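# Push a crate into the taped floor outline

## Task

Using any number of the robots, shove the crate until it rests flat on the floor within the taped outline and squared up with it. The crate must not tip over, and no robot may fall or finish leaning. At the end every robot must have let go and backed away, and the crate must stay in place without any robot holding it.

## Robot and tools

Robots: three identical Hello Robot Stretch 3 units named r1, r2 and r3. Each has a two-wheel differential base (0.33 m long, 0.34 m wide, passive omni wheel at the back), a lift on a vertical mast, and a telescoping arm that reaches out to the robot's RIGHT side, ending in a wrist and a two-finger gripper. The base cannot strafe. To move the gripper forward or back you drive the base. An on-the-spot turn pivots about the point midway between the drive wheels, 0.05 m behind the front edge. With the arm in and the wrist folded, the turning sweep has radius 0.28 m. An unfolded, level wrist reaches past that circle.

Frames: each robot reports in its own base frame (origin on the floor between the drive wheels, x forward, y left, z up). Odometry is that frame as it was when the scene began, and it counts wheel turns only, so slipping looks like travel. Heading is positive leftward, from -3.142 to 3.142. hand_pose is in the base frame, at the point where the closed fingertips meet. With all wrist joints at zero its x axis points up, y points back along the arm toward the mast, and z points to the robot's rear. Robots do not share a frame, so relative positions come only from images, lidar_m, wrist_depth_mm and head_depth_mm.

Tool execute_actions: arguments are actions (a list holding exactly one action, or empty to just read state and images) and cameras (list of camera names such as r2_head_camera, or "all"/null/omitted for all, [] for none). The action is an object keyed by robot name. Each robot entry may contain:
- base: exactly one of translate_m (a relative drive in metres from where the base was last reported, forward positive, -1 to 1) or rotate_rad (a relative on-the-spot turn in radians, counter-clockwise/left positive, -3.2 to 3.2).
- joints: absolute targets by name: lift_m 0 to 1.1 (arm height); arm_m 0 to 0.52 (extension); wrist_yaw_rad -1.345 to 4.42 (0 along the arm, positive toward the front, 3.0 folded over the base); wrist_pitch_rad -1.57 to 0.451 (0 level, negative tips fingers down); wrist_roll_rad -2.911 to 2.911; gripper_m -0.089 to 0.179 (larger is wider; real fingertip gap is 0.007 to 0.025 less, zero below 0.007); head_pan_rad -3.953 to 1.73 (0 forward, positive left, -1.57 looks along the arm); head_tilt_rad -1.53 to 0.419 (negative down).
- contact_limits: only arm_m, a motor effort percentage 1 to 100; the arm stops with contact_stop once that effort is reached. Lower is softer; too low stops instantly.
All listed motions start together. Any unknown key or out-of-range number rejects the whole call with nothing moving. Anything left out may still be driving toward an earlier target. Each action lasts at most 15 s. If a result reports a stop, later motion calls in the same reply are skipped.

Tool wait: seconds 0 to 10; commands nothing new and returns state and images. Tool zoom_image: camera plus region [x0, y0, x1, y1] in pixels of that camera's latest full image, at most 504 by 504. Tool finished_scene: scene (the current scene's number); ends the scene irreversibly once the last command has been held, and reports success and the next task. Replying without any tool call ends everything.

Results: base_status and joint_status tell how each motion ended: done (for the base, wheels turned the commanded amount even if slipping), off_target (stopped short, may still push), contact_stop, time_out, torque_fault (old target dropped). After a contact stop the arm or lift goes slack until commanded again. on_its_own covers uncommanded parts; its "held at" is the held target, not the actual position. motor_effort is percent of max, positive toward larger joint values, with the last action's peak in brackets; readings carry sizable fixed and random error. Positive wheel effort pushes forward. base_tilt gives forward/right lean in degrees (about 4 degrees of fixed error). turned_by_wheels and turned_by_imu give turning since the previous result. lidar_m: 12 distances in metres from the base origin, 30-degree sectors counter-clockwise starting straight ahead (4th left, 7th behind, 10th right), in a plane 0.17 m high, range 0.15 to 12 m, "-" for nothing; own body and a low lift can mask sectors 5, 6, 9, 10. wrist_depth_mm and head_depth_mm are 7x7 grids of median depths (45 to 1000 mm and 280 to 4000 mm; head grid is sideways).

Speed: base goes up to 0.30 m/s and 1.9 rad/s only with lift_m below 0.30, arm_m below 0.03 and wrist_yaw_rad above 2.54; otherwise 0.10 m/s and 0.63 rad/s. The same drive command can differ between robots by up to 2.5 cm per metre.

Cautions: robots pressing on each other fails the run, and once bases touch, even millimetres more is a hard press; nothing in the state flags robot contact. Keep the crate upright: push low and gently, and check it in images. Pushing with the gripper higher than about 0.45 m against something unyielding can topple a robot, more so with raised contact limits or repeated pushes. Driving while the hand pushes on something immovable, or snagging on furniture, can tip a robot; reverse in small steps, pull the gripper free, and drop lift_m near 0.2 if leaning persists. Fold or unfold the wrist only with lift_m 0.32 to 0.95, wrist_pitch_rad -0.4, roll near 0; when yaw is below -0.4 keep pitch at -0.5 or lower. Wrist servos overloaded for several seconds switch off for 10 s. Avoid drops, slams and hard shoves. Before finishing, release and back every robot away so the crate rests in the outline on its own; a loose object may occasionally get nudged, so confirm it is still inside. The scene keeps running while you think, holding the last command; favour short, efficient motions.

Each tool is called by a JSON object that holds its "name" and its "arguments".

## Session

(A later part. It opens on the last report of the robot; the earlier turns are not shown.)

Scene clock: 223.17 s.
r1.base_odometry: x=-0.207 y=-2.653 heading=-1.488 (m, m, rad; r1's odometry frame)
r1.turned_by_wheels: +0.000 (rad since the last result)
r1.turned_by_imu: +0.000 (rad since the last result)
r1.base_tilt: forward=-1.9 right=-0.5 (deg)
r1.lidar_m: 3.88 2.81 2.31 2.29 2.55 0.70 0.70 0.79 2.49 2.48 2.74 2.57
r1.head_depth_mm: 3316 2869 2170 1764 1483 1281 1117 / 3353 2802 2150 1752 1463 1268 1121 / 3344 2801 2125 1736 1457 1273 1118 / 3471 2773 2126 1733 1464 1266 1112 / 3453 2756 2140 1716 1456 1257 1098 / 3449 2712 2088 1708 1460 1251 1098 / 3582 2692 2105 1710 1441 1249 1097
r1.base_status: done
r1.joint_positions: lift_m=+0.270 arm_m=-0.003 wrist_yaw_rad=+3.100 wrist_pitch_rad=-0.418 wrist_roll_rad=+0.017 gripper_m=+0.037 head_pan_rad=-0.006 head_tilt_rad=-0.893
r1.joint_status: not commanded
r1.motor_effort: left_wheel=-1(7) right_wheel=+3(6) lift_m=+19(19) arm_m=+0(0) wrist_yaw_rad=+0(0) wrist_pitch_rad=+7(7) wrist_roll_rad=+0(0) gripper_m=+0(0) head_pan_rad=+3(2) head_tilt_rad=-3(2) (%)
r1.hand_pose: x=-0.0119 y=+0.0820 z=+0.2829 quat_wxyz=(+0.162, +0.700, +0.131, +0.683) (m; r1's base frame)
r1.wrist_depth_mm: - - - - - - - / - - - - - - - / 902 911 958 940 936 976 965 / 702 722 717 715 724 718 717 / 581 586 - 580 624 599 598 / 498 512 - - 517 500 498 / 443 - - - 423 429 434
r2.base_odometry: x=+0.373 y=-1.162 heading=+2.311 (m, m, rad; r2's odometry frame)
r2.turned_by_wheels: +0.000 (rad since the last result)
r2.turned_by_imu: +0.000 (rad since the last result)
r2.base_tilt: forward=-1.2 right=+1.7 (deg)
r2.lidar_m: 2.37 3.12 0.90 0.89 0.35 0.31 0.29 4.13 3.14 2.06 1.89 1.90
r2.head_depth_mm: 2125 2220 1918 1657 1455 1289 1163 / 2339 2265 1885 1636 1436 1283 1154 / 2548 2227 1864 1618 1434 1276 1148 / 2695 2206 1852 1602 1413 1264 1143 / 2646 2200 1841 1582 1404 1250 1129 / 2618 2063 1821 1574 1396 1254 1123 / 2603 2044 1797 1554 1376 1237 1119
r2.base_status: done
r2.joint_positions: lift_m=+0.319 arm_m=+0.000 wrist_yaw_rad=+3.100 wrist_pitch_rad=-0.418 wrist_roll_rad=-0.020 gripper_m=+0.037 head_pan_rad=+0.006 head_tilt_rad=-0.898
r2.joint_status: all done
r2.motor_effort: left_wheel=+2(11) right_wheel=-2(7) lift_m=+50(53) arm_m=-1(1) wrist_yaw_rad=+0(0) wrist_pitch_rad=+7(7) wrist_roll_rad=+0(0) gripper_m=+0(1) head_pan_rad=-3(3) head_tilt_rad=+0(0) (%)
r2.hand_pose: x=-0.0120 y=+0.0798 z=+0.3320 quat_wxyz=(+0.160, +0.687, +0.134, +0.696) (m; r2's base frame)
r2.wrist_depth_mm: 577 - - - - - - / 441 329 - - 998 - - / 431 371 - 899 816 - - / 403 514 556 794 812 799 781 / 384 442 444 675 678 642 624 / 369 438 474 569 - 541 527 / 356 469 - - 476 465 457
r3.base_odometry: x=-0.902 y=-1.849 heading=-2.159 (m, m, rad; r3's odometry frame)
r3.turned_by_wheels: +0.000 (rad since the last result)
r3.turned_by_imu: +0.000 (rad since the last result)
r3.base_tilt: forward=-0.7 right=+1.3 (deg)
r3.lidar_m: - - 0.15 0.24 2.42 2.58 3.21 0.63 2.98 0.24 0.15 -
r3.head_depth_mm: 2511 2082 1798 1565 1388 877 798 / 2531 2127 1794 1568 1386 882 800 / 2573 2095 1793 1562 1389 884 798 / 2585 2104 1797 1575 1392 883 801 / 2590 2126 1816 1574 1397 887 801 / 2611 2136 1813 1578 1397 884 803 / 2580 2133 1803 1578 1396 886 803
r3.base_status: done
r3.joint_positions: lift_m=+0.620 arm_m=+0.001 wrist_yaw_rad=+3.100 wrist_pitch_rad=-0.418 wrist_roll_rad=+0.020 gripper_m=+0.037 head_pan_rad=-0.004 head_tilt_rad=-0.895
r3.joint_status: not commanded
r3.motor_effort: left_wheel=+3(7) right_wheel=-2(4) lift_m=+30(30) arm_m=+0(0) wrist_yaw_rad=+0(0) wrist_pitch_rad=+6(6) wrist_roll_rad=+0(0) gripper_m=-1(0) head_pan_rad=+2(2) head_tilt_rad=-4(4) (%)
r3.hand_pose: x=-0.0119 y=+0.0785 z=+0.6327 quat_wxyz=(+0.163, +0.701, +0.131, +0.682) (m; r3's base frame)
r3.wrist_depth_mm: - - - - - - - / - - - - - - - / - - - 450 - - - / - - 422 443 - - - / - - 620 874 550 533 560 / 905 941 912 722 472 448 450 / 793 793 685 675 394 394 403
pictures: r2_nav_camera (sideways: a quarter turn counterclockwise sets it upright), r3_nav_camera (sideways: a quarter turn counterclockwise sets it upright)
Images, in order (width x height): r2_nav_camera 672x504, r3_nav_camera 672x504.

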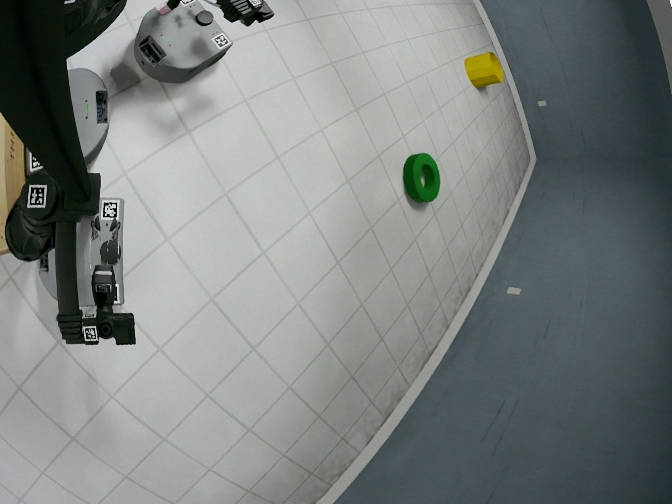

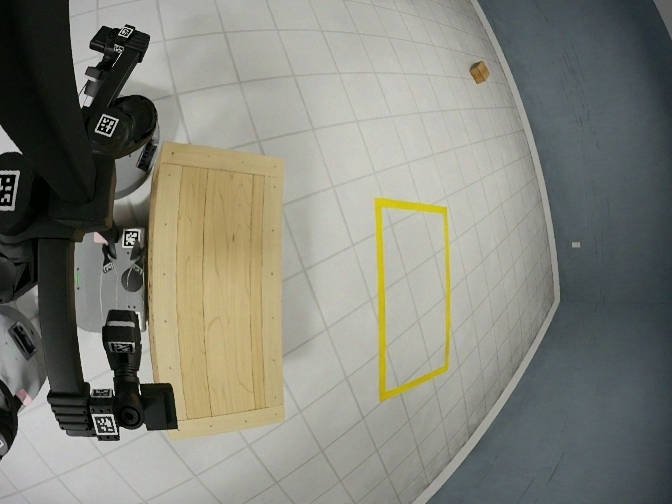

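{"name": "execute_actions", "arguments": {"actions": [{"r1":{"base":{"rotate_rad":-0.79}},"r2":{"base":{"translate_m":-0.14}},"r3":{"base":{"translate_m":0.14}}}], "cameras": ["r2_nav_camera","r3_nav_camera"]}}

Scene clock: 229.23 s.
r1.base_odometry: x=-0.207 y=-2.653 heading=-2.278 (m, m, rad; r1's odometry frame)
r1.turned_by_wheels: -0.790 (rad since the last result)
r1.turned_by_imu: -0.791 (rad since the last result)
r1.base_tilt: forward=-2.0 right=-0.5 (deg)
r1.lidar_m: 2.59 2.57 3.60 2.43 2.30 2.34 0.68 0.70 0.77 2.64 2.48 2.52
r1.head_depth_mm: 2591 2722 2164 1753 1473 1273 1120 / 2893 2794 2171 1749 1472 1268 1118 / 3261 2771 2122 1739 1474 1263 1112 / 3662 2774 2119 1744 1454 1260 1115 / 3804 2759 2128 1722 1460 1254 1109 / 3626 2626 2104 1728 1450 1249 1104 / 3410 2497 2107 1711 1445 1248 1103
r1.base_status: done
r1.joint_positions: lift_m=+0.270 arm_m=-0.003 wrist_yaw_rad=+3.100 wrist_pitch_rad=-0.418 wrist_roll_rad=+0.017 gripper_m=+0.037 head_pan_rad=-0.006 head_tilt_rad=-0.893
r1.joint_status: not commanded
r1.motor_effort: left_wheel=+2(7) right_wheel=-3(6) lift_m=+19(19) arm_m=+0(0) wrist_yaw_rad=+0(1) wrist_pitch_rad=+7(7) wrist_roll_rad=+0(0) gripper_m=+0(0) head_pan_rad=+3(2) head_tilt_rad=-2(3) (%)
r1.hand_pose: x=-0.0119 y=+0.0819 z=+0.2829 quat_wxyz=(+0.162, +0.700, +0.131, +0.683) (m; r1's base frame)
r1.wrist_depth_mm: - - - - - - - / - - - - - - - / 904 915 952 916 907 929 958 / 717 722 735 706 715 735 729 / 589 586 - 582 616 597 591 / 501 516 - - 513 499 498 / 441 - - - 423 434 431
r2.base_odometry: x=+0.468 y=-1.266 heading=+2.311 (m, m, rad; r2's odometry frame)
r2.turned_by_wheels: -0.001 (rad since the last result)
r2.turned_by_imu: +0.090 (rad since the last result)
r2.base_tilt: forward=-1.1 right=+2.0 (deg)
r2.lidar_m: 2.61 3.18 0.91 2.96 0.41 0.28 0.27 4.07 2.88 2.03 1.93 1.98
r2.head_depth_mm: 2321 2304 1935 1657 1450 1292 1161 / 2544 2231 1901 1642 1438 1279 1156 / 2739 2238 1878 1617 1420 1273 1151 / 2703 2195 1854 1610 1419 1270 1142 / 2682 2118 1833 1603 1410 1258 1134 / 2649 2079 1839 1602 1392 1253 1132 / 2643 2147 1801 1562 1385 1232 1117
r2.base_status: translate_m off_target (by the wheels' count: -0.1397 of -0.1400)
r2.joint_positions: lift_m=+0.319 arm_m=+0.000 wrist_yaw_rad=+3.100 wrist_pitch_rad=-0.418 wrist_roll_rad=-0.020 gripper_m=+0.037 head_pan_rad=+0.005 head_tilt_rad=-0.894
r2.joint_status: not commanded
r2.on_its_own: left_wheel is at rest, and its effort (-67) is outside its rest range (-18 to +18); right_wheel is at rest, and its effort (-24) is outside its rest range (-18 to +18)
r2.motor_effort: left_wheel=-67(100) right_wheel=-24(52) lift_m=+47(50) arm_m=-1(1) wrist_yaw_rad=+0(0) wrist_pitch_rad=+7(7) wrist_roll_rad=+0(0) gripper_m=-1(0) head_pan_rad=-3(3) head_tilt_rad=-2(2) (%)
r2.hand_pose: x=-0.0120 y=+0.0798 z=+0.3322 quat_wxyz=(+0.160, +0.687, +0.134, +0.696) (m; r2's base frame)
r2.wrist_depth_mm: 747 292 - - - - - / 364 405 - - 986 - - / 336 426 - - 863 945 970 / 326 470 376 585 815 780 767 / 325 439 428 495 675 645 626 / 316 421 452 541 - 545 530 / 310 411 - - 470 469 459
r3.base_odometry: x=-0.980 y=-1.965 heading=-2.159 (m, m, rad; r3's odometry frame)
r3.turned_by_wheels: +0.000 (rad since the last result)
r3.turned_by_imu: -0.102 (rad since the last result)
r3.base_tilt: forward=-0.7 right=+1.3 (deg)
r3.lidar_m: - - 0.15 0.20 2.44 2.51 3.28 0.72 0.79 0.20 0.15 -
r3.head_depth_mm: 2550 2101 1810 1574 1381 879 794 / 2550 2115 1804 1563 1395 880 797 / 2576 2110 1809 1575 1391 883 797 / 2561 2123 1812 1582 1386 883 801 / 2593 2131 1806 1573 1394 885 801 / 2608 2133 1806 1579 1393 883 804 / 2595 2125 1810 1580 1397 886 805
r3.base_status: translate_m off_target (by the wheels' count: +0.1398 of +0.1400)
r3.joint_positions: lift_m=+0.620 arm_m=+0.001 wrist_yaw_rad=+3.100 wrist_pitch_rad=-0.418 wrist_roll_rad=+0.020 gripper_m=+0.037 head_pan_rad=-0.004 head_tilt_rad=-0.894
r3.joint_status: not commanded
r3.on_its_own: left_wheel is at rest, and its effort (+21) is outside its rest range (-18 to +18); right_wheel is at rest, and its effort (+40) is outside its rest range (-18 to +18)
r3.motor_effort: left_wheel=+21(85) right_wheel=+40(100) lift_m=+30(33) arm_m=+0(0) wrist_yaw_rad=-1(2) wrist_pitch_rad=+6(8) wrist_roll_rad=+0(0) gripper_m=-1(0) head_pan_rad=+2(2) head_tilt_rad=-3(5) (%)
r3.hand_pose: x=-0.0120 y=+0.0785 z=+0.6327 quat_wxyz=(+0.163, +0.701, +0.131, +0.682) (m; r3's base frame)
r3.wrist_depth_mm: - - - - - - - / - - - - - - - / - - - 419 - - - / - - 382 415 - - - / - - 579 - 563 541 - / 922 937 944 751 452 453 457 / 808 809 620 642 389 396 396
pictures: r2_nav_camera (sideways: a quarter turn counterclockwise sets it upright), r3_nav_camera (sideways: a quarter turn counterclockwise sets it upright)
Images, in order (width x height): r2_nav_camera 672x504, r3_nav_camera 672x504.

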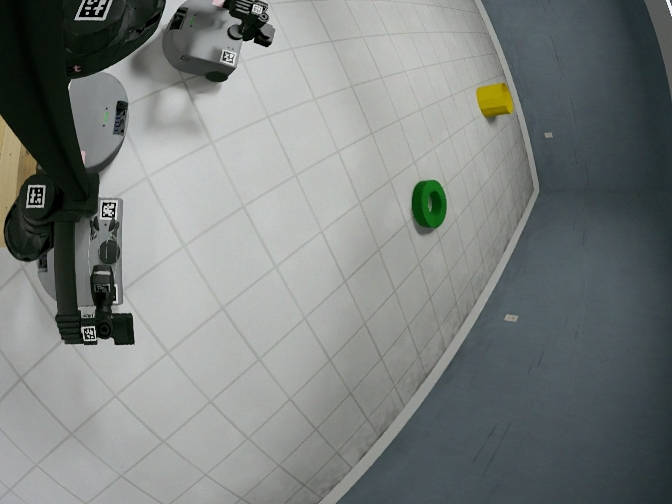

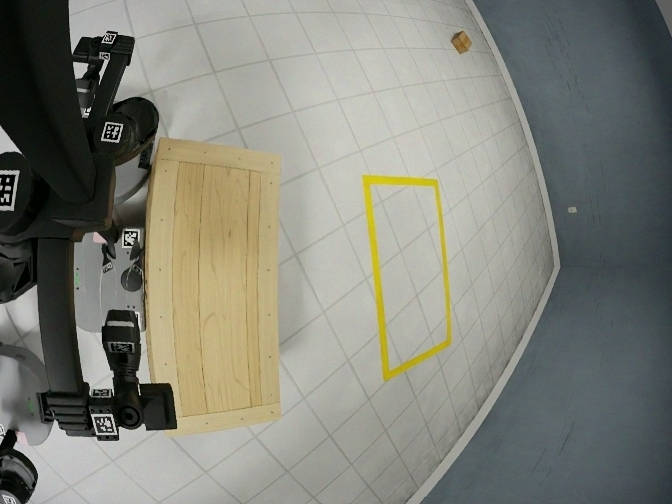

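{"name": "execute_actions", "arguments": {"actions": [{"r1":{"base":{"translate_m":-0.2}},"r2":{"base":{"translate_m":-0.08}},"r3":{"base":{"translate_m":0.08}}}], "cameras": ["r1_nav_camera","r2_nav_camera","r3_head_camera"]}}

Scene clock: 235.70 s.
r1.base_odometry: x=-0.077 y=-2.501 heading=-2.278 (m, m, rad; r1's odometry frame)
r1.turned_by_wheels: +0.000 (rad since the last result)
r1.turned_by_imu: +0.001 (rad since the last result)
r1.base_tilt: forward=-1.9 right=-0.5 (deg)
r1.lidar_m: 2.77 2.78 3.41 2.31 2.18 2.22 0.47 0.48 0.61 0.88 2.59 2.64
r1.head_depth_mm: 2730 2812 2178 1757 1467 1271 1124 / 3060 2797 2092 1748 1472 1276 1120 / 3358 2788 2083 1746 1470 1271 1113 / 3706 2734 2130 1738 1458 1263 1113 / 3888 2711 2122 1721 1450 1260 1111 / 3697 2653 2127 1716 1452 1260 1104 / 3566 2611 2100 1707 1439 1248 1103
r1.base_status: done
r1.joint_positions: lift_m=+0.270 arm_m=-0.003 wrist_yaw_rad=+3.100 wrist_pitch_rad=-0.418 wrist_roll_rad=+0.017 gripper_m=+0.037 head_pan_rad=-0.006 head_tilt_rad=-0.893
r1.joint_status: not commanded
r1.motor_effort: left_wheel=+2(6) right_wheel=-2(11) lift_m=+19(19) arm_m=-1(1) wrist_yaw_rad=+0(0) wrist_pitch_rad=+7(7) wrist_roll_rad=+0(0) gripper_m=-1(1) head_pan_rad=+3(3) head_tilt_rad=-3(3) (%)
r1.hand_pose: x=-0.0119 y=+0.0819 z=+0.2829 quat_wxyz=(+0.162, +0.700, +0.131, +0.683) (m; r1's base frame)
r1.wrist_depth_mm: - - - - - - - / - - - - - - - / 911 915 957 944 929 926 965 / 726 715 723 713 728 735 718 / 594 584 - 583 615 588 594 / 495 514 - - 518 499 509 / 446 - - - 426 428 441
r2.base_odometry: x=+0.521 y=-1.324 heading=+2.310 (m, m, rad; r2's odometry frame)
r2.turned_by_wheels: -0.001 (rad since the last result)
r2.turned_by_imu: +0.049 (rad since the last result)
r2.base_tilt: forward=-1.2 right=+1.9 (deg)
r2.lidar_m: 2.78 3.26 0.87 0.77 0.36 0.28 0.27 4.02 2.79 2.04 1.96 2.03
r2.head_depth_mm: 2473 2317 1917 1666 1444 1288 1165 / 2692 2293 1904 1634 1433 1287 1155 / 2761 2259 1874 1638 1432 1273 1151 / 2714 2223 1861 1607 1417 1270 1141 / 2682 2076 1838 1595 1406 1259 1132 / 2652 2099 1828 1591 1396 1244 1122 / 2610 2151 1822 1570 1400 1244 1122
r2.base_status: translate_m off_target (by the wheels' count: -0.0797 of -0.0800)
r2.joint_positions: lift_m=+0.319 arm_m=+0.000 wrist_yaw_rad=+3.100 wrist_pitch_rad=-0.418 wrist_roll_rad=-0.020 gripper_m=+0.037 head_pan_rad=+0.005 head_tilt_rad=-0.894
r2.joint_status: not commanded
r2.on_its_own: left_wheel is at rest, and its effort (-71) is outside its rest range (-18 to +18); right_wheel is at rest, and its effort (-24) is outside its rest range (-18 to +18)
r2.motor_effort: left_wheel=-71(100) right_wheel=-24(48) lift_m=+47(47) arm_m=-1(1) wrist_yaw_rad=+0(1) wrist_pitch_rad=+6(6) wrist_roll_rad=+0(0) gripper_m=+0(0) head_pan_rad=-3(3) head_tilt_rad=-3(2) (%)
r2.hand_pose: x=-0.0119 y=+0.0798 z=+0.3322 quat_wxyz=(+0.160, +0.687, +0.134, +0.696) (m; r2's base frame)
r2.wrist_depth_mm: - 629 - - - - - / 330 401 - - 1000 - - / 291 403 - 859 835 - 965 / 295 402 527 544 808 781 761 / 294 400 450 443 684 634 611 / 292 397 455 454 - 552 527 / 293 375 - - 478 470 464
r3.base_odometry: x=-1.024 y=-2.032 heading=-2.159 (m, m, rad; r3's odometry frame)
r3.turned_by_wheels: +0.000 (rad since the last result)
r3.turned_by_imu: -0.105 (rad since the last result)
r3.base_tilt: forward=-0.7 right=+1.2 (deg)
r3.lidar_m: - - 0.15 0.20 2.42 2.45 3.12 3.27 0.60 0.20 0.15 -
r3.head_depth_mm: 2542 2112 1793 1572 1391 876 798 / 2577 2107 1806 1567 1384 881 801 / 2556 2124 1811 1576 1386 881 798 / 2535 2108 1800 1574 1396 883 799 / 2580 2126 1813 1584 1398 882 803 / 2611 2128 1808 1575 1392 889 803 / 2586 2131 1825 1597 1405 887 805
r3.base_status: translate_m off_target (by the wheels' count: +0.0797 of +0.0800)
r3.joint_positions: lift_m=+0.620 arm_m=+0.001 wrist_yaw_rad=+3.100 wrist_pitch_rad=-0.418 wrist_roll_rad=+0.020 gripper_m=+0.037 head_pan_rad=-0.003 head_tilt_rad=-0.894
r3.joint_status: not commanded
r3.on_its_own: left_wheel is at rest, and its effort (+28) is outside its rest range (-18 to +18); right_wheel is at rest, and its effort (+53) is outside its rest range (-18 to +18)
r3.motor_effort: left_wheel=+28(84) right_wheel=+53(100) lift_m=+30(32) arm_m=+0(0) wrist_yaw_rad=+0(1) wrist_pitch_rad=+6(7) wrist_roll_rad=+0(0) gripper_m=-1(0) head_pan_rad=+2(2) head_tilt_rad=-4(4) (%)
r3.hand_pose: x=-0.0119 y=+0.0785 z=+0.6327 quat_wxyz=(+0.163, +0.701, +0.131, +0.682) (m; r3's base frame)
r3.wrist_depth_mm: - - - - - - - / - - - - - - - / - - - 366 - - - / - - 350 385 - - - / - - 431 - 560 539 586 / 941 904 910 748 451 454 456 / 785 783 602 631 392 398 391
pictures: r1_nav_camera (sideways: a quarter turn counterclockwise sets it upright), r2_nav_camera (sideways: a quarter turn counterclockwise sets it upright), r3_head_camera (sideways: a quarter turn clockwise sets it upright)
Images, in order (width x height): r1_nav_camera 672x504, r2_nav_camera 672x504, r3_head_camera 896x504.

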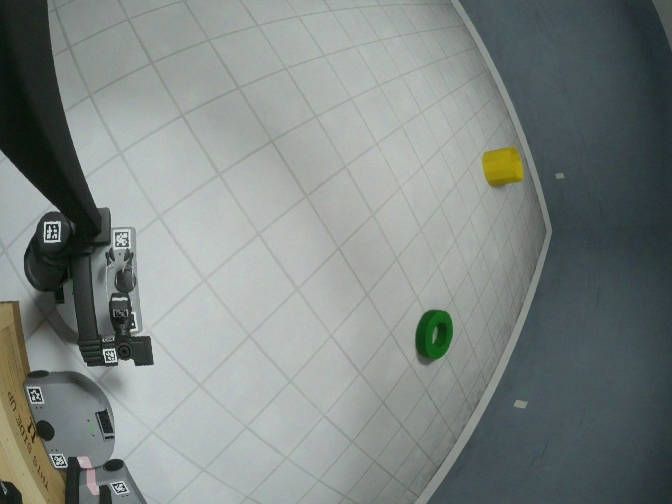

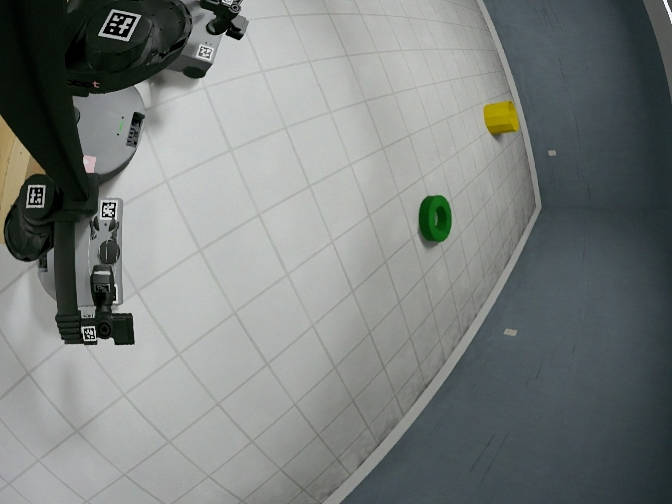

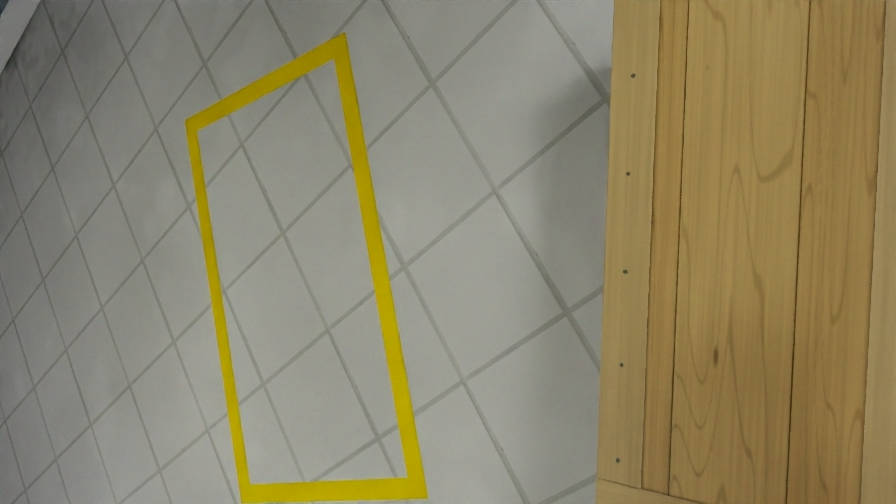

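{"name": "execute_actions", "arguments": {"actions": [{"r1":{"base":{"rotate_rad":0.09}},"r2":{"base":{"rotate_rad":-0.045}},"r3":{"base":{"translate_m":-0.002}}}], "cameras": []}}

{"name": "execute_actions", "arguments": {"actions": [{"r1":{"base":{"translate_m":-0.185},"joints":{"lift_m":0.32}}}], "cameras": ["r1_nav_camera"]}}

{"name": "execute_actions", "arguments": {"actions": [{"r1":{"base":{"translate_m":-0.3}},"r2":{"base":{"translate_m":-0.28}},"r3":{"base":{"translate_m":0.3}}}], "cameras": ["r1_nav_camera","r2_nav_camera","r3_head_camera"]}}

Scene clock: 244.50 s.
r1.base_odometry: x=-0.077 y=-2.501 heading=-2.188 (m, m, rad; r1's odometry frame)
r1.turned_by_wheels: +0.090 (rad since the last result)
r1.turned_by_imu: +0.092 (rad since the last result)
r1.base_tilt: forward=-2.0 right=-0.5 (deg)
r1.lidar_m: 2.77 4.04 3.09 2.25 2.20 2.27 0.46 0.49 0.61 2.69 2.59 2.69
r1.head_depth_mm: 2937 2873 2102 1764 1489 1277 1117 / 3354 2804 2121 1756 1461 1284 1111 / 3632 2778 2138 1745 1473 1266 1116 / 3963 2785 2142 1741 1470 1264 1104 / 3726 2734 2104 1711 1461 1259 1114 / 3610 2630 2087 1731 1454 1260 1105 / 3469 2713 2108 1714 1429 1253 1094
r1.base_status: done
r1.joint_positions: lift_m=+0.270 arm_m=-0.003 wrist_yaw_rad=+3.100 wrist_pitch_rad=-0.418 wrist_roll_rad=+0.017 gripper_m=+0.037 head_pan_rad=-0.006 head_tilt_rad=-0.893
r1.joint_status: not commanded
r1.motor_effort: left_wheel=-1(6) right_wheel=+3(7) lift_m=+18(19) arm_m=+0(0) wrist_yaw_rad=+0(1) wrist_pitch_rad=+7(7) wrist_roll_rad=+0(0) gripper_m=-1(0) head_pan_rad=+2(2) head_tilt_rad=-3(3) (%)
r1.hand_pose: x=-0.0119 y=+0.0819 z=+0.2829 quat_wxyz=(+0.162, +0.700, +0.131, +0.683) (m; r1's base frame)
r1.wrist_depth_mm: - - - - - - - / - - - - - - - / 917 932 925 928 934 947 954 / 718 724 712 728 711 733 721 / 584 585 - 599 616 581 590 / 495 508 - - 523 495 499 / 442 - - - 421 431 437
r2.base_odometry: x=+0.521 y=-1.324 heading=+2.266 (m, m, rad; r2's odometry frame)
r2.turned_by_wheels: -0.044 (rad since the last result)
r2.turned_by_imu: -0.042 (rad since the last result)
r2.base_tilt: forward=-1.2 right=+1.8 (deg)
r2.lidar_m: 2.67 3.23 0.87 0.86 0.37 0.28 0.27 4.02 2.91 2.06 1.96 2.02
r2.head_depth_mm: 2384 2285 1926 1647 1455 1289 1164 / 2637 2280 1918 1640 1441 1280 1151 / 2747 2240 1883 1628 1439 1271 1147 / 2722 2210 1867 1619 1411 1261 1139 / 2679 2165 1837 1604 1410 1258 1135 / 2674 2081 1830 1583 1398 1249 1133 / 2614 2147 1795 1571 1382 1244 1118
r2.base_status: rotate_rad off_target (by the wheels' count: -0.0441 of -0.0450)
r2.joint_positions: lift_m=+0.319 arm_m=+0.000 wrist_yaw_rad=+3.100 wrist_pitch_rad=-0.418 wrist_roll_rad=-0.020 gripper_m=+0.037 head_pan_rad=+0.005 head_tilt_rad=-0.894
r2.joint_status: not commanded
r2.on_its_own: right_wheel is at rest, and its effort (-32) is outside its rest range (-18 to +18)
r2.motor_effort: left_wheel=-8(60) right_wheel=-32(38) lift_m=+48(48) arm_m=-1(1) wrist_yaw_rad=+0(0) wrist_pitch_rad=+6(6) wrist_roll_rad=+0(0) gripper_m=+0(1) head_pan_rad=-3(3) head_tilt_rad=-2(3) (%)
r2.hand_pose: x=-0.0119 y=+0.0798 z=+0.3322 quat_wxyz=(+0.160, +0.687, +0.134, +0.696) (m; r2's base frame)
r2.wrist_depth_mm: - 541 - - - - - / 337 398 - - - - - / 301 421 - 853 844 - 980 / 302 420 515 545 814 787 769 / 299 419 431 449 670 639 621 / 298 414 436 460 - 538 530 / 297 386 - - 478 465 464
r3.base_odometry: x=-1.023 y=-2.030 heading=-2.159 (m, m, rad; r3's odometry frame)
r3.turned_by_wheels: +0.000 (rad since the last result)
r3.turned_by_imu: +0.000 (rad since the last result)
r3.base_tilt: forward=-0.7 right=+1.3 (deg)
r3.lidar_m: - - 0.15 0.21 2.42 2.45 3.11 3.28 0.60 0.21 0.15 -
r3.head_depth_mm: 2533 2106 1797 1559 1384 879 798 / 2529 2113 1796 1568 1393 879 797 / 2546 2127 1806 1563 1396 880 797 / 2541 2108 1810 1573 1386 881 799 / 2571 2126 1808 1577 1400 884 802 / 2563 2114 1825 1578 1394 882 804 / 2575 2126 1813 1589 1403 887 805
r3.base_status: done
r3.joint_positions: lift_m=+0.620 arm_m=+0.001 wrist_yaw_rad=+3.100 wrist_pitch_rad=-0.418 wrist_roll_rad=+0.020 gripper_m=+0.037 head_pan_rad=-0.003 head_tilt_rad=-0.894
r3.joint_status: not commanded
r3.motor_effort: left_wheel=+1(24) right_wheel=+1(45) lift_m=+30(30) arm_m=+0(0) wrist_yaw_rad=+0(0) wrist_pitch_rad=+6(6) wrist_roll_rad=+0(0) gripper_m=+0(1) head_pan_rad=+2(2) head_tilt_rad=-3(4) (%)
r3.hand_pose: x=-0.0119 y=+0.0785 z=+0.6327 quat_wxyz=(+0.163, +0.701, +0.131, +0.682) (m; r3's base frame)
r3.wrist_depth_mm: - - - - - - - / - - - - - - - / - - - 367 - - - / - - 347 385 - - - / - - 426 - 553 542 579 / 884 904 922 744 451 457 458 / 787 786 601 647 391 395 396
pictures: none
No camera images: the call's "cameras" was empty. Leave "cameras" out to get every camera's image.

Scene clock: 247.37 s.
r1.base_odometry: x=+0.030 y=-2.350 heading=-2.188 (m, m, rad; r1's odometry frame)
r1.turned_by_wheels: +0.000 (rad since the last result)
r1.turned_by_imu: +0.000 (rad since the last result)
r1.base_tilt: forward=-2.0 right=-0.4 (deg)
r1.lidar_m: 2.96 4.19 2.97 2.17 2.11 2.17 0.28 0.29 0.44 0.73 2.68 2.79
r1.head_depth_mm: 3033 2823 2101 1764 1480 1267 1118 / 3402 2812 2086 1751 1468 1271 1120 / 3745 2792 2134 1755 1466 1260 1117 / 3888 2769 2126 1734 1456 1264 1109 / 3855 2734 2114 1730 1463 1258 1108 / 3681 2726 2105 1708 1458 1259 1107 / 3528 2721 2116 1709 1452 1256 1101
r1.base_status: done
r1.joint_positions: lift_m=+0.320 arm_m=-0.003 wrist_yaw_rad=+3.100 wrist_pitch_rad=-0.418 wrist_roll_rad=+0.017 gripper_m=+0.037 head_pan_rad=-0.006 head_tilt_rad=-0.893
r1.joint_status: all done
r1.motor_effort: left_wheel=-1(9) right_wheel=+2(7) lift_m=+24(25) arm_m=+0(0) wrist_yaw_rad=+0(1) wrist_pitch_rad=+7(7) wrist_roll_rad=+0(0) gripper_m=+0(0) head_pan_rad=+2(2) head_tilt_rad=-3(3) (%)
r1.hand_pose: x=-0.0119 y=+0.0819 z=+0.3326 quat_wxyz=(+0.162, +0.700, +0.131, +0.683) (m; r1's base frame)
r1.wrist_depth_mm: - - - - - - - / - - - - - - - / - - - - - - - / 813 805 801 808 805 804 815 / 649 659 - 661 688 665 670 / 564 551 - 558 584 560 565 / 479 494 - - 484 491 486
r2.base_odometry: x=+0.521 y=-1.324 heading=+2.266 (m, m, rad; r2's odometry frame)
r2.turned_by_wheels: +0.000 (rad since the last result)
r2.turned_by_imu: -0.001 (rad since the last result)
r2.base_tilt: forward=-1.2 right=+1.9 (deg)
r2.lidar_m: 2.68 3.26 4.09 0.84 0.37 0.28 0.27 4.01 2.91 2.07 1.96 2.02
r2.head_depth_mm: 2394 2309 1931 1653 1457 1291 1166 / 2597 2244 1911 1629 1437 1287 1157 / 2794 2237 1878 1624 1429 1269 1151 / 2706 2225 1868 1613 1418 1266 1142 / 2682 2132 1846 1601 1414 1260 1135 / 2666 2080 1821 1580 1401 1255 1126 / 2612 2149 1818 1564 1385 1237 1115
r2.base_status: not commanded
r2.joint_positions: lift_m=+0.319 arm_m=+0.000 wrist_yaw_rad=+3.100 wrist_pitch_rad=-0.418 wrist_roll_rad=-0.020 gripper_m=+0.037 head_pan_rad=+0.005 head_tilt_rad=-0.894
r2.joint_status: not commanded
r2.on_its_own: right_wheel is at rest, and its effort (-32) is outside its rest range (-18 to +18)
r2.motor_effort: left_wheel=-8(8) right_wheel=-32(32) lift_m=+47(48) arm_m=-1(1) wrist_yaw_rad=+0(0) wrist_pitch_rad=+6(7) wrist_roll_rad=+0(0) gripper_m=-1(0) head_pan_rad=-3(3) head_tilt_rad=-2(2) (%)
r2.hand_pose: x=-0.0119 y=+0.0798 z=+0.3322 quat_wxyz=(+0.160, +0.687, +0.134, +0.696) (m; r2's base frame)
r2.wrist_depth_mm: - 539 - - - - - / 337 400 - - - - - / 303 419 - 815 - 995 984 / 301 425 507 551 804 786 755 / 302 421 429 448 668 638 628 / 297 414 442 458 - 538 529 / 296 383 - - 478 464 463
r3.base_odometry: x=-1.023 y=-2.030 heading=-2.159 (m, m, rad; r3's odometry frame)
r3.turned_by_wheels: +0.000 (rad since the last result)
r3.turned_by_imu: +0.000 (rad since the last result)
r3.base_tilt: forward=-0.7 right=+1.3 (deg)
r3.lidar_m: - - 0.15 0.21 2.42 2.45 3.13 3.28 0.49 0.21 0.15 -
r3.head_depth_mm: 2540 2089 1787 1572 1390 883 797 / 2564 2114 1795 1571 1387 879 799 / 2554 2099 1809 1575 1391 883 802 / 2569 2121 1813 1566 1390 882 797 / 2578 2115 1806 1579 1397 886 804 / 2551 2147 1818 1574 1396 889 804 / 2608 2123 1811 1592 1391 888 801
r3.base_status: not commanded
r3.joint_positions: lift_m=+0.620 arm_m=+0.001 wrist_yaw_rad=+3.100 wrist_pitch_rad=-0.418 wrist_roll_rad=+0.020 gripper_m=+0.037 head_pan_rad=-0.003 head_tilt_rad=-0.894
r3.joint_status: not commanded
r3.motor_effort: left_wheel=+0(0) right_wheel=+2(1) lift_m=+30(30) arm_m=+0(0) wrist_yaw_rad=-1(0) wrist_pitch_rad=+6(6) wrist_roll_rad=+0(0) gripper_m=-1(1) head_pan_rad=+2(1) head_tilt_rad=-4(4) (%)
r3.hand_pose: x=-0.0119 y=+0.0785 z=+0.6327 quat_wxyz=(+0.163, +0.701, +0.131, +0.682) (m; r3's base frame)
r3.wrist_depth_mm: - - - - - - - / - - - - - - - / - - - 371 - - - / - - 345 382 - - - / - - 424 - 549 535 578 / 923 958 907 744 456 461 459 / 805 785 606 626 390 394 395
pictures: r1_nav_camera (sideways: a quarter turn counterclockwise sets it upright)
Images, in order (width x height): r1_nav_camera 672x504.

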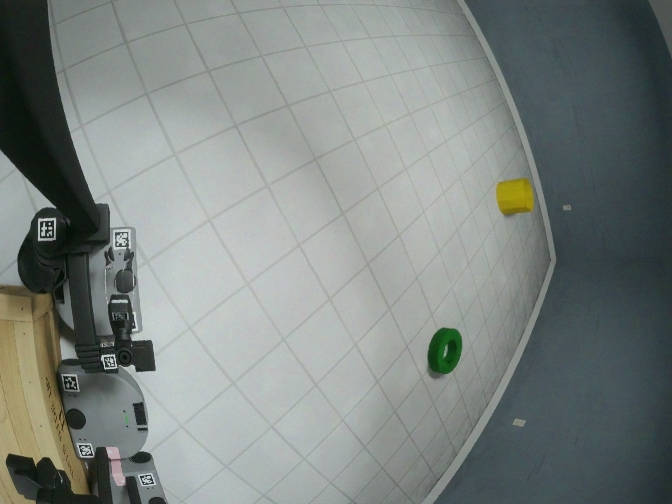

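Scene clock: 253.07 s.
r1.base_odometry: x=+0.204 y=-2.106 heading=-2.190 (m, m, rad; r1's odometry frame)
r1.turned_by_wheels: -0.001 (rad since the last result)
r1.turned_by_imu: -0.001 (rad since the last result)
r1.base_tilt: forward=-1.9 right=-0.4 (deg)
r1.lidar_m: 3.24 4.46 2.72 2.01 1.95 2.01 0.28 0.29 0.42 0.72 2.83 2.95
r1.head_depth_mm: 3237 2828 2153 1760 1471 1280 1121 / 3570 2772 2174 1756 1474 1273 1118 / 3873 2800 2117 1748 1466 1270 1114 / 3905 2775 2129 1734 1459 1261 1112 / 3899 2752 2118 1727 1451 1260 1108 / 3646 2736 2097 1718 1452 1254 1106 / 3754 2707 2105 1710 1449 1246 1107
r1.base_status: translate_m off_target (by the wheels' count: -0.2997 of -0.3000)
r1.joint_positions: lift_m=+0.320 arm_m=-0.003 wrist_yaw_rad=+3.100 wrist_pitch_rad=-0.418 wrist_roll_rad=+0.017 gripper_m=+0.037 head_pan_rad=-0.006 head_tilt_rad=-0.893
r1.joint_status: not commanded
r1.on_its_own: left_wheel is at rest, and its effort (-46) is outside its rest range (-18 to +18)
r1.motor_effort: left_wheel=-46(50) right_wheel=-11(48) lift_m=+23(23) arm_m=-1(0) wrist_yaw_rad=-1(0) wrist_pitch_rad=+7(7) wrist_roll_rad=+0(0) gripper_m=+0(0) head_pan_rad=+3(2) head_tilt_rad=-3(3) (%)
r1.hand_pose: x=-0.0119 y=+0.0819 z=+0.3326 quat_wxyz=(+0.162, +0.700, +0.131, +0.683) (m; r1's base frame)
r1.wrist_depth_mm: - - - - - - - / - - - - - - - / - - - - - - - / 795 800 814 806 806 816 818 / 655 668 - 672 679 660 670 / 566 558 - 558 584 559 568 / 479 496 - - 479 492 484
r2.base_odometry: x=+0.700 y=-1.539 heading=+2.266 (m, m, rad; r2's odometry frame)
r2.turned_by_wheels: -0.001 (rad since the last result)
r2.turned_by_imu: +0.024 (rad since the last result)
r2.base_tilt: forward=-1.2 right=+1.8 (deg)
r2.lidar_m: 2.94 3.48 3.78 0.83 0.37 0.28 0.27 3.78 3.02 2.20 2.11 2.18
r2.head_depth_mm: 2623 2310 1917 1671 1450 1289 1163 / 2740 2276 1896 1640 1439 1285 1156 / 2782 2257 1872 1623 1429 1269 1150 / 2759 2235 1852 1615 1411 1272 1137 / 2694 2177 1853 1593 1407 1258 1136 / 2694 2150 1825 1587 1395 1252 1126 / 2640 2124 1809 1560 1386 1239 1118
r2.base_status: translate_m off_target (by the wheels' count: -0.2798 of -0.2800)
r2.joint_positions: lift_m=+0.319 arm_m=+0.000 wrist_yaw_rad=+3.100 wrist_pitch_rad=-0.418 wrist_roll_rad=-0.020 gripper_m=+0.037 head_pan_rad=+0.005 head_tilt_rad=-0.894
r2.joint_status: not commanded
r2.on_its_own: left_wheel is at rest, and its effort (-50) is outside its rest range (-18 to +18)
r2.motor_effort: left_wheel=-50(100) right_wheel=-6(44) lift_m=+47(48) arm_m=-1(1) wrist_yaw_rad=+0(0) wrist_pitch_rad=+6(7) wrist_roll_rad=+0(0) gripper_m=+0(1) head_pan_rad=-3(3) head_tilt_rad=-2(2) (%)
r2.hand_pose: x=-0.0119 y=+0.0798 z=+0.3322 quat_wxyz=(+0.160, +0.687, +0.134, +0.696) (m; r2's base frame)
r2.wrist_depth_mm: - 626 - - - - - / 340 426 - - - - - / 302 430 - 796 - - 967 / 303 422 553 545 803 787 756 / 303 422 450 461 684 637 630 / 298 420 480 506 - 546 530 / 298 385 - - 475 469 457
r3.base_odometry: x=-1.189 y=-2.280 heading=-2.158 (m, m, rad; r3's odometry frame)
r3.turned_by_wheels: +0.001 (rad since the last result)
r3.turned_by_imu: +0.028 (rad since the last result)
r3.base_tilt: forward=-0.7 right=+1.2 (deg)
r3.lidar_m: - - 0.15 0.20 2.59 2.63 3.42 3.55 0.46 0.20 0.15 -
r3.head_depth_mm: 2544 2109 1792 1567 1386 875 798 / 2549 2103 1812 1569 1392 879 799 / 2557 2104 1800 1582 1389 880 799 / 2567 2113 1819 1572 1393 882 800 / 2564 2135 1818 1590 1393 885 801 / 2611 2126 1795 1576 1395 885 803 / 2581 2146 1810 1574 1391 884 805
r3.base_status: translate_m off_target (by the wheels' count: +0.2997 of +0.3000)
r3.joint_positions: lift_m=+0.620 arm_m=+0.001 wrist_yaw_rad=+3.100 wrist_pitch_rad=-0.418 wrist_roll_rad=+0.020 gripper_m=+0.037 head_pan_rad=-0.003 head_tilt_rad=-0.894
r3.joint_status: not commanded
r3.on_its_own: left_wheel is at rest, and its effort (+50) is outside its rest range (-18 to +18)
r3.motor_effort: left_wheel=+50(72) right_wheel=+16(70) lift_m=+30(31) arm_m=+0(0) wrist_yaw_rad=+0(1) wrist_pitch_rad=+6(7) wrist_roll_rad=+0(0) gripper_m=-1(0) head_pan_rad=+2(2) head_tilt_rad=-3(4) (%)
r3.hand_pose: x=-0.0120 y=+0.0785 z=+0.6327 quat_wxyz=(+0.163, +0.701, +0.131, +0.682) (m; r3's base frame)
r3.wrist_depth_mm: - - - - - - - / - - - - - - - / - - - 376 - - - / - - 382 428 - - - / - - - 962 549 536 593 / 921 911 919 697 451 454 452 / 799 794 613 665 396 396 394
pictures: r1_nav_camera (sideways: a quarter turn counterclockwise sets it upright), r2_nav_camera (sideways: a quarter turn counterclockwise sets it upright), r3_head_camera (sideways: a quarter turn clockwise sets it upright)
Images, in order (width x height): r1_nav_camera 672x504, r2_nav_camera 672x504, r3_head_camera 896x504.

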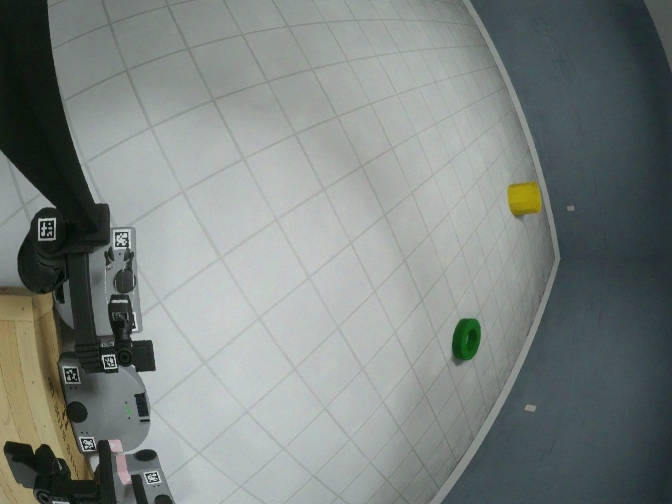

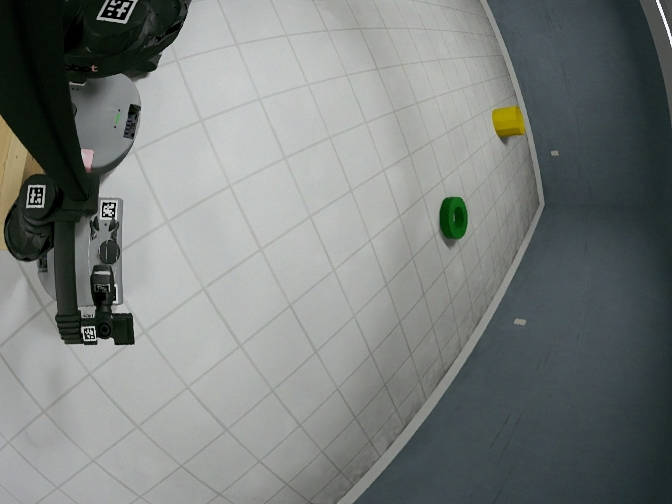

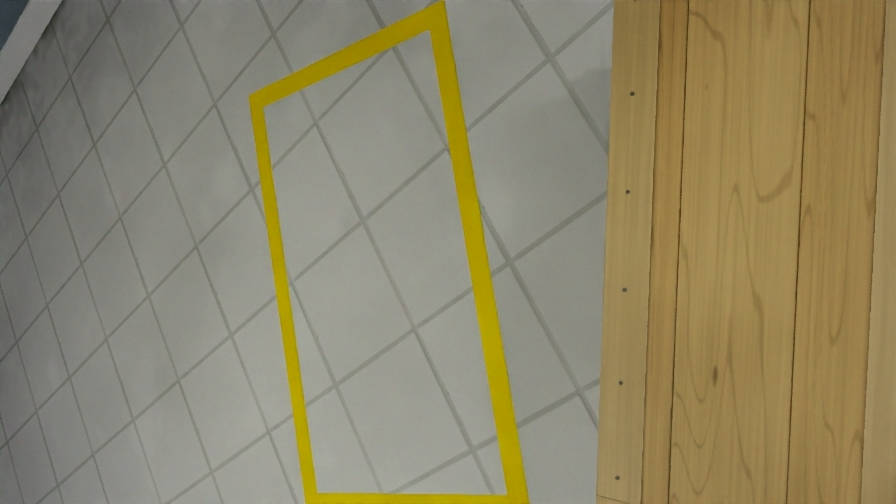

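{"name": "execute_actions", "arguments": {"actions": [{"r1":{"base":{"translate_m":-0.3}},"r2":{"base":{"translate_m":-0.25}},"r3":{"base":{"translate_m":0.3}}}], "cameras": ["r1_nav_camera","r2_nav_camera","r3_nav_camera","r3_head_camera"]}}

Scene clock: 262.00 s.
r1.base_odometry: x=+0.378 y=-1.862 heading=-2.191 (m, m, rad; r1's odometry frame)
r1.turned_by_wheels: -0.001 (rad since the last result)
r1.turned_by_imu: +0.000 (rad since the last result)
r1.base_tilt: forward=-1.9 right=-0.4 (deg)
r1.lidar_m: 3.55 4.72 2.52 1.85 1.80 1.85 0.28 0.29 0.40 0.56 2.98 3.09
r1.head_depth_mm: 3379 2812 2165 1751 1486 1276 1121 / 3685 2676 2163 1746 1475 1266 1117 / - 2788 2126 1752 1466 1260 1118 / 3881 2793 2111 1729 1456 1262 1104 / 3677 2728 2124 1735 1457 1256 1102 / 3466 2725 2112 1718 1448 1251 1096 / 3789 2752 2097 1699 1440 1250 1106
r1.base_status: translate_m off_target (by the wheels' count: -0.2997 of -0.3000)
r1.joint_positions: lift_m=+0.320 arm_m=-0.003 wrist_yaw_rad=+3.100 wrist_pitch_rad=-0.418 wrist_roll_rad=+0.017 gripper_m=+0.037 head_pan_rad=-0.006 head_tilt_rad=-0.893
r1.joint_status: not commanded
r1.on_its_own: left_wheel is at rest, and its effort (-40) is outside its rest range (-18 to +18)
r1.motor_effort: left_wheel=-40(48) right_wheel=-15(33) lift_m=+23(23) arm_m=+0(0) wrist_yaw_rad=+0(0) wrist_pitch_rad=+7(7) wrist_roll_rad=+0(0) gripper_m=+0(0) head_pan_rad=+3(3) head_tilt_rad=-3(3) (%)
r1.hand_pose: x=-0.0119 y=+0.0819 z=+0.3326 quat_wxyz=(+0.162, +0.700, +0.131, +0.683) (m; r1's base frame)
r1.wrist_depth_mm: - - - - - - - / - - - - - - - / - - - - - - - / 809 824 806 809 814 801 833 / 652 653 - 657 673 660 664 / 555 566 - 555 570 551 559 / 479 493 - - 473 487 489
r2.base_odometry: x=+0.860 y=-1.731 heading=+2.265 (m, m, rad; r2's odometry frame)
r2.turned_by_wheels: -0.001 (rad since the last result)
r2.turned_by_imu: +0.005 (rad since the last result)
r2.base_tilt: forward=-1.1 right=+1.8 (deg)
r2.lidar_m: 3.13 3.73 3.54 0.82 0.39 0.28 0.28 3.57 3.18 2.32 2.23 2.31
r2.head_depth_mm: 2730 2306 1927 1661 1450 1292 1158 / 2834 2261 1899 1639 1448 1288 1163 / 2766 2238 1884 1622 1426 1273 1154 / 2728 2224 1874 1605 1415 1272 1137 / 2740 2183 1859 1591 1408 1255 1134 / 2626 2173 1825 1578 1394 1248 1126 / 2600 2126 1809 1569 1385 1238 1113
r2.base_status: translate_m off_target (by the wheels' count: -0.2498 of -0.2500)
r2.joint_positions: lift_m=+0.319 arm_m=+0.000 wrist_yaw_rad=+3.100 wrist_pitch_rad=-0.418 wrist_roll_rad=-0.020 gripper_m=+0.037 head_pan_rad=+0.005 head_tilt_rad=-0.894
r2.joint_status: not commanded
r2.on_its_own: left_wheel is at rest, and its effort (-43) is outside its rest range (-18 to +18)
r2.motor_effort: left_wheel=-43(93) right_wheel=-5(43) lift_m=+47(48) arm_m=-1(1) wrist_yaw_rad=+0(0) wrist_pitch_rad=+6(7) wrist_roll_rad=+0(0) gripper_m=+0(0) head_pan_rad=-3(3) head_tilt_rad=-2(2) (%)
r2.hand_pose: x=-0.0119 y=+0.0798 z=+0.3322 quat_wxyz=(+0.160, +0.687, +0.134, +0.696) (m; r2's base frame)
r2.wrist_depth_mm: 738 543 - - - - - / 357 436 - - - - - / 320 460 - 802 - - 976 / 316 453 511 557 802 797 765 / 311 444 466 503 674 641 629 / 309 432 507 552 - 545 523 / 305 400 - - 481 470 461
r3.base_odometry: x=-1.355 y=-2.529 heading=-2.157 (m, m, rad; r3's odometry frame)
r3.turned_by_wheels: +0.001 (rad since the last result)
r3.turned_by_imu: +0.062 (rad since the last result)
r3.base_tilt: forward=-0.7 right=+1.3 (deg)
r3.lidar_m: - - 0.15 0.20 2.76 2.84 3.83 3.85 0.43 0.20 0.15 -
r3.head_depth_mm: 2470 2098 1792 1567 1391 878 798 / 2570 2111 1812 1570 1383 880 797 / 2556 2117 1814 1571 1394 884 801 / 2583 2138 1810 1568 1393 882 800 / 2547 2129 1805 1574 1387 885 801 / 2591 2121 1823 1582 1398 884 803 / 2618 2145 1815 1585 1398 887 804
r3.base_status: translate_m off_target (by the wheels' count: +0.2997 of +0.3000)
r3.joint_positions: lift_m=+0.620 arm_m=+0.001 wrist_yaw_rad=+3.100 wrist_pitch_rad=-0.418 wrist_roll_rad=+0.020 gripper_m=+0.037 head_pan_rad=-0.003 head_tilt_rad=-0.894
r3.joint_status: not commanded
r3.on_its_own: left_wheel is at rest, and its effort (+50) is outside its rest range (-18 to +18); right_wheel is at rest, and its effort (+25) is outside its rest range (-18 to +18)
r3.motor_effort: left_wheel=+50(77) right_wheel=+25(83) lift_m=+30(34) arm_m=+0(0) wrist_yaw_rad=+0(1) wrist_pitch_rad=+6(7) wrist_roll_rad=+0(0) gripper_m=+0(0) head_pan_rad=+2(2) head_tilt_rad=-3(4) (%)
r3.hand_pose: x=-0.0119 y=+0.0785 z=+0.6326 quat_wxyz=(+0.163, +0.701, +0.131, +0.682) (m; r3's base frame)
r3.wrist_depth_mm: - - - - - - - / - - - - - - - / - - - 423 - - - / - - 411 - - - - / - - - 866 543 535 577 / 892 938 915 716 457 448 457 / 794 801 655 676 394 395 399
pictures: r1_nav_camera (sideways: a quarter turn counterclockwise sets it upright), r2_nav_camera (sideways: a quarter turn counterclockwise sets it upright), r3_head_camera (sideways: a quarter turn clockwise sets it upright), r3_nav_camera (sideways: a quarter turn counterclockwise sets it upright)
Images, in order (width x height): r1_nav_camera 672x504, r2_nav_camera 672x504, r3_head_camera 896x504, r3_nav_camera 672x504.

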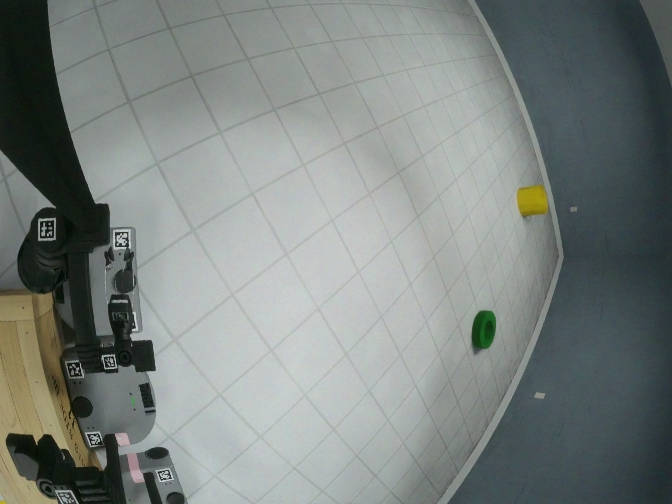

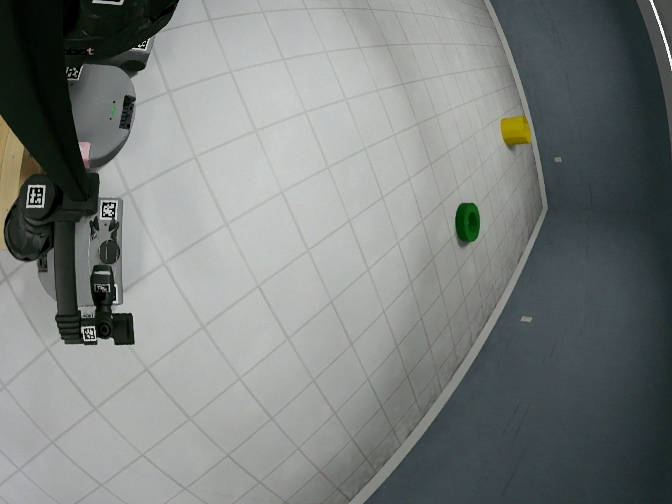

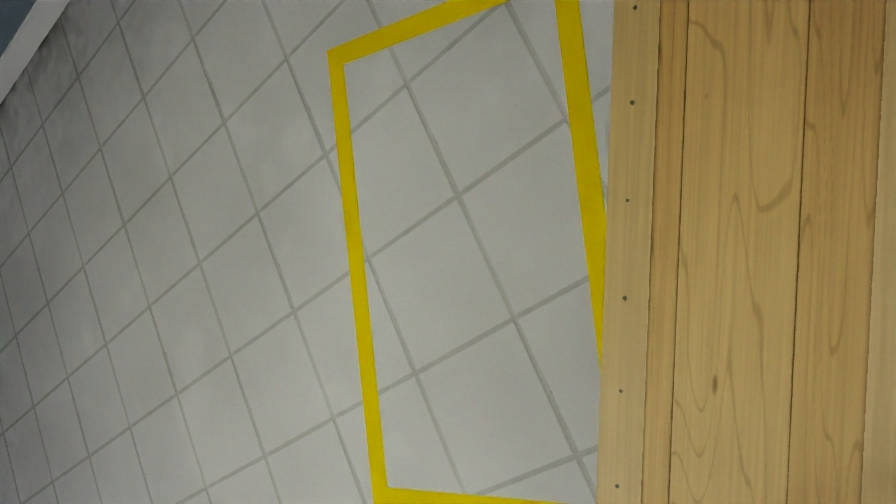

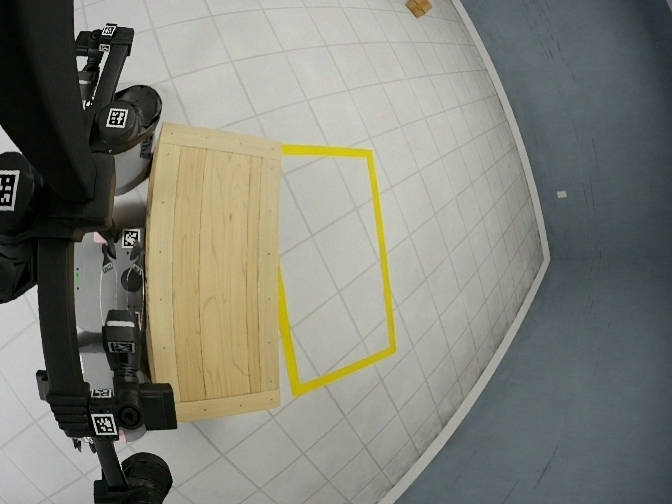

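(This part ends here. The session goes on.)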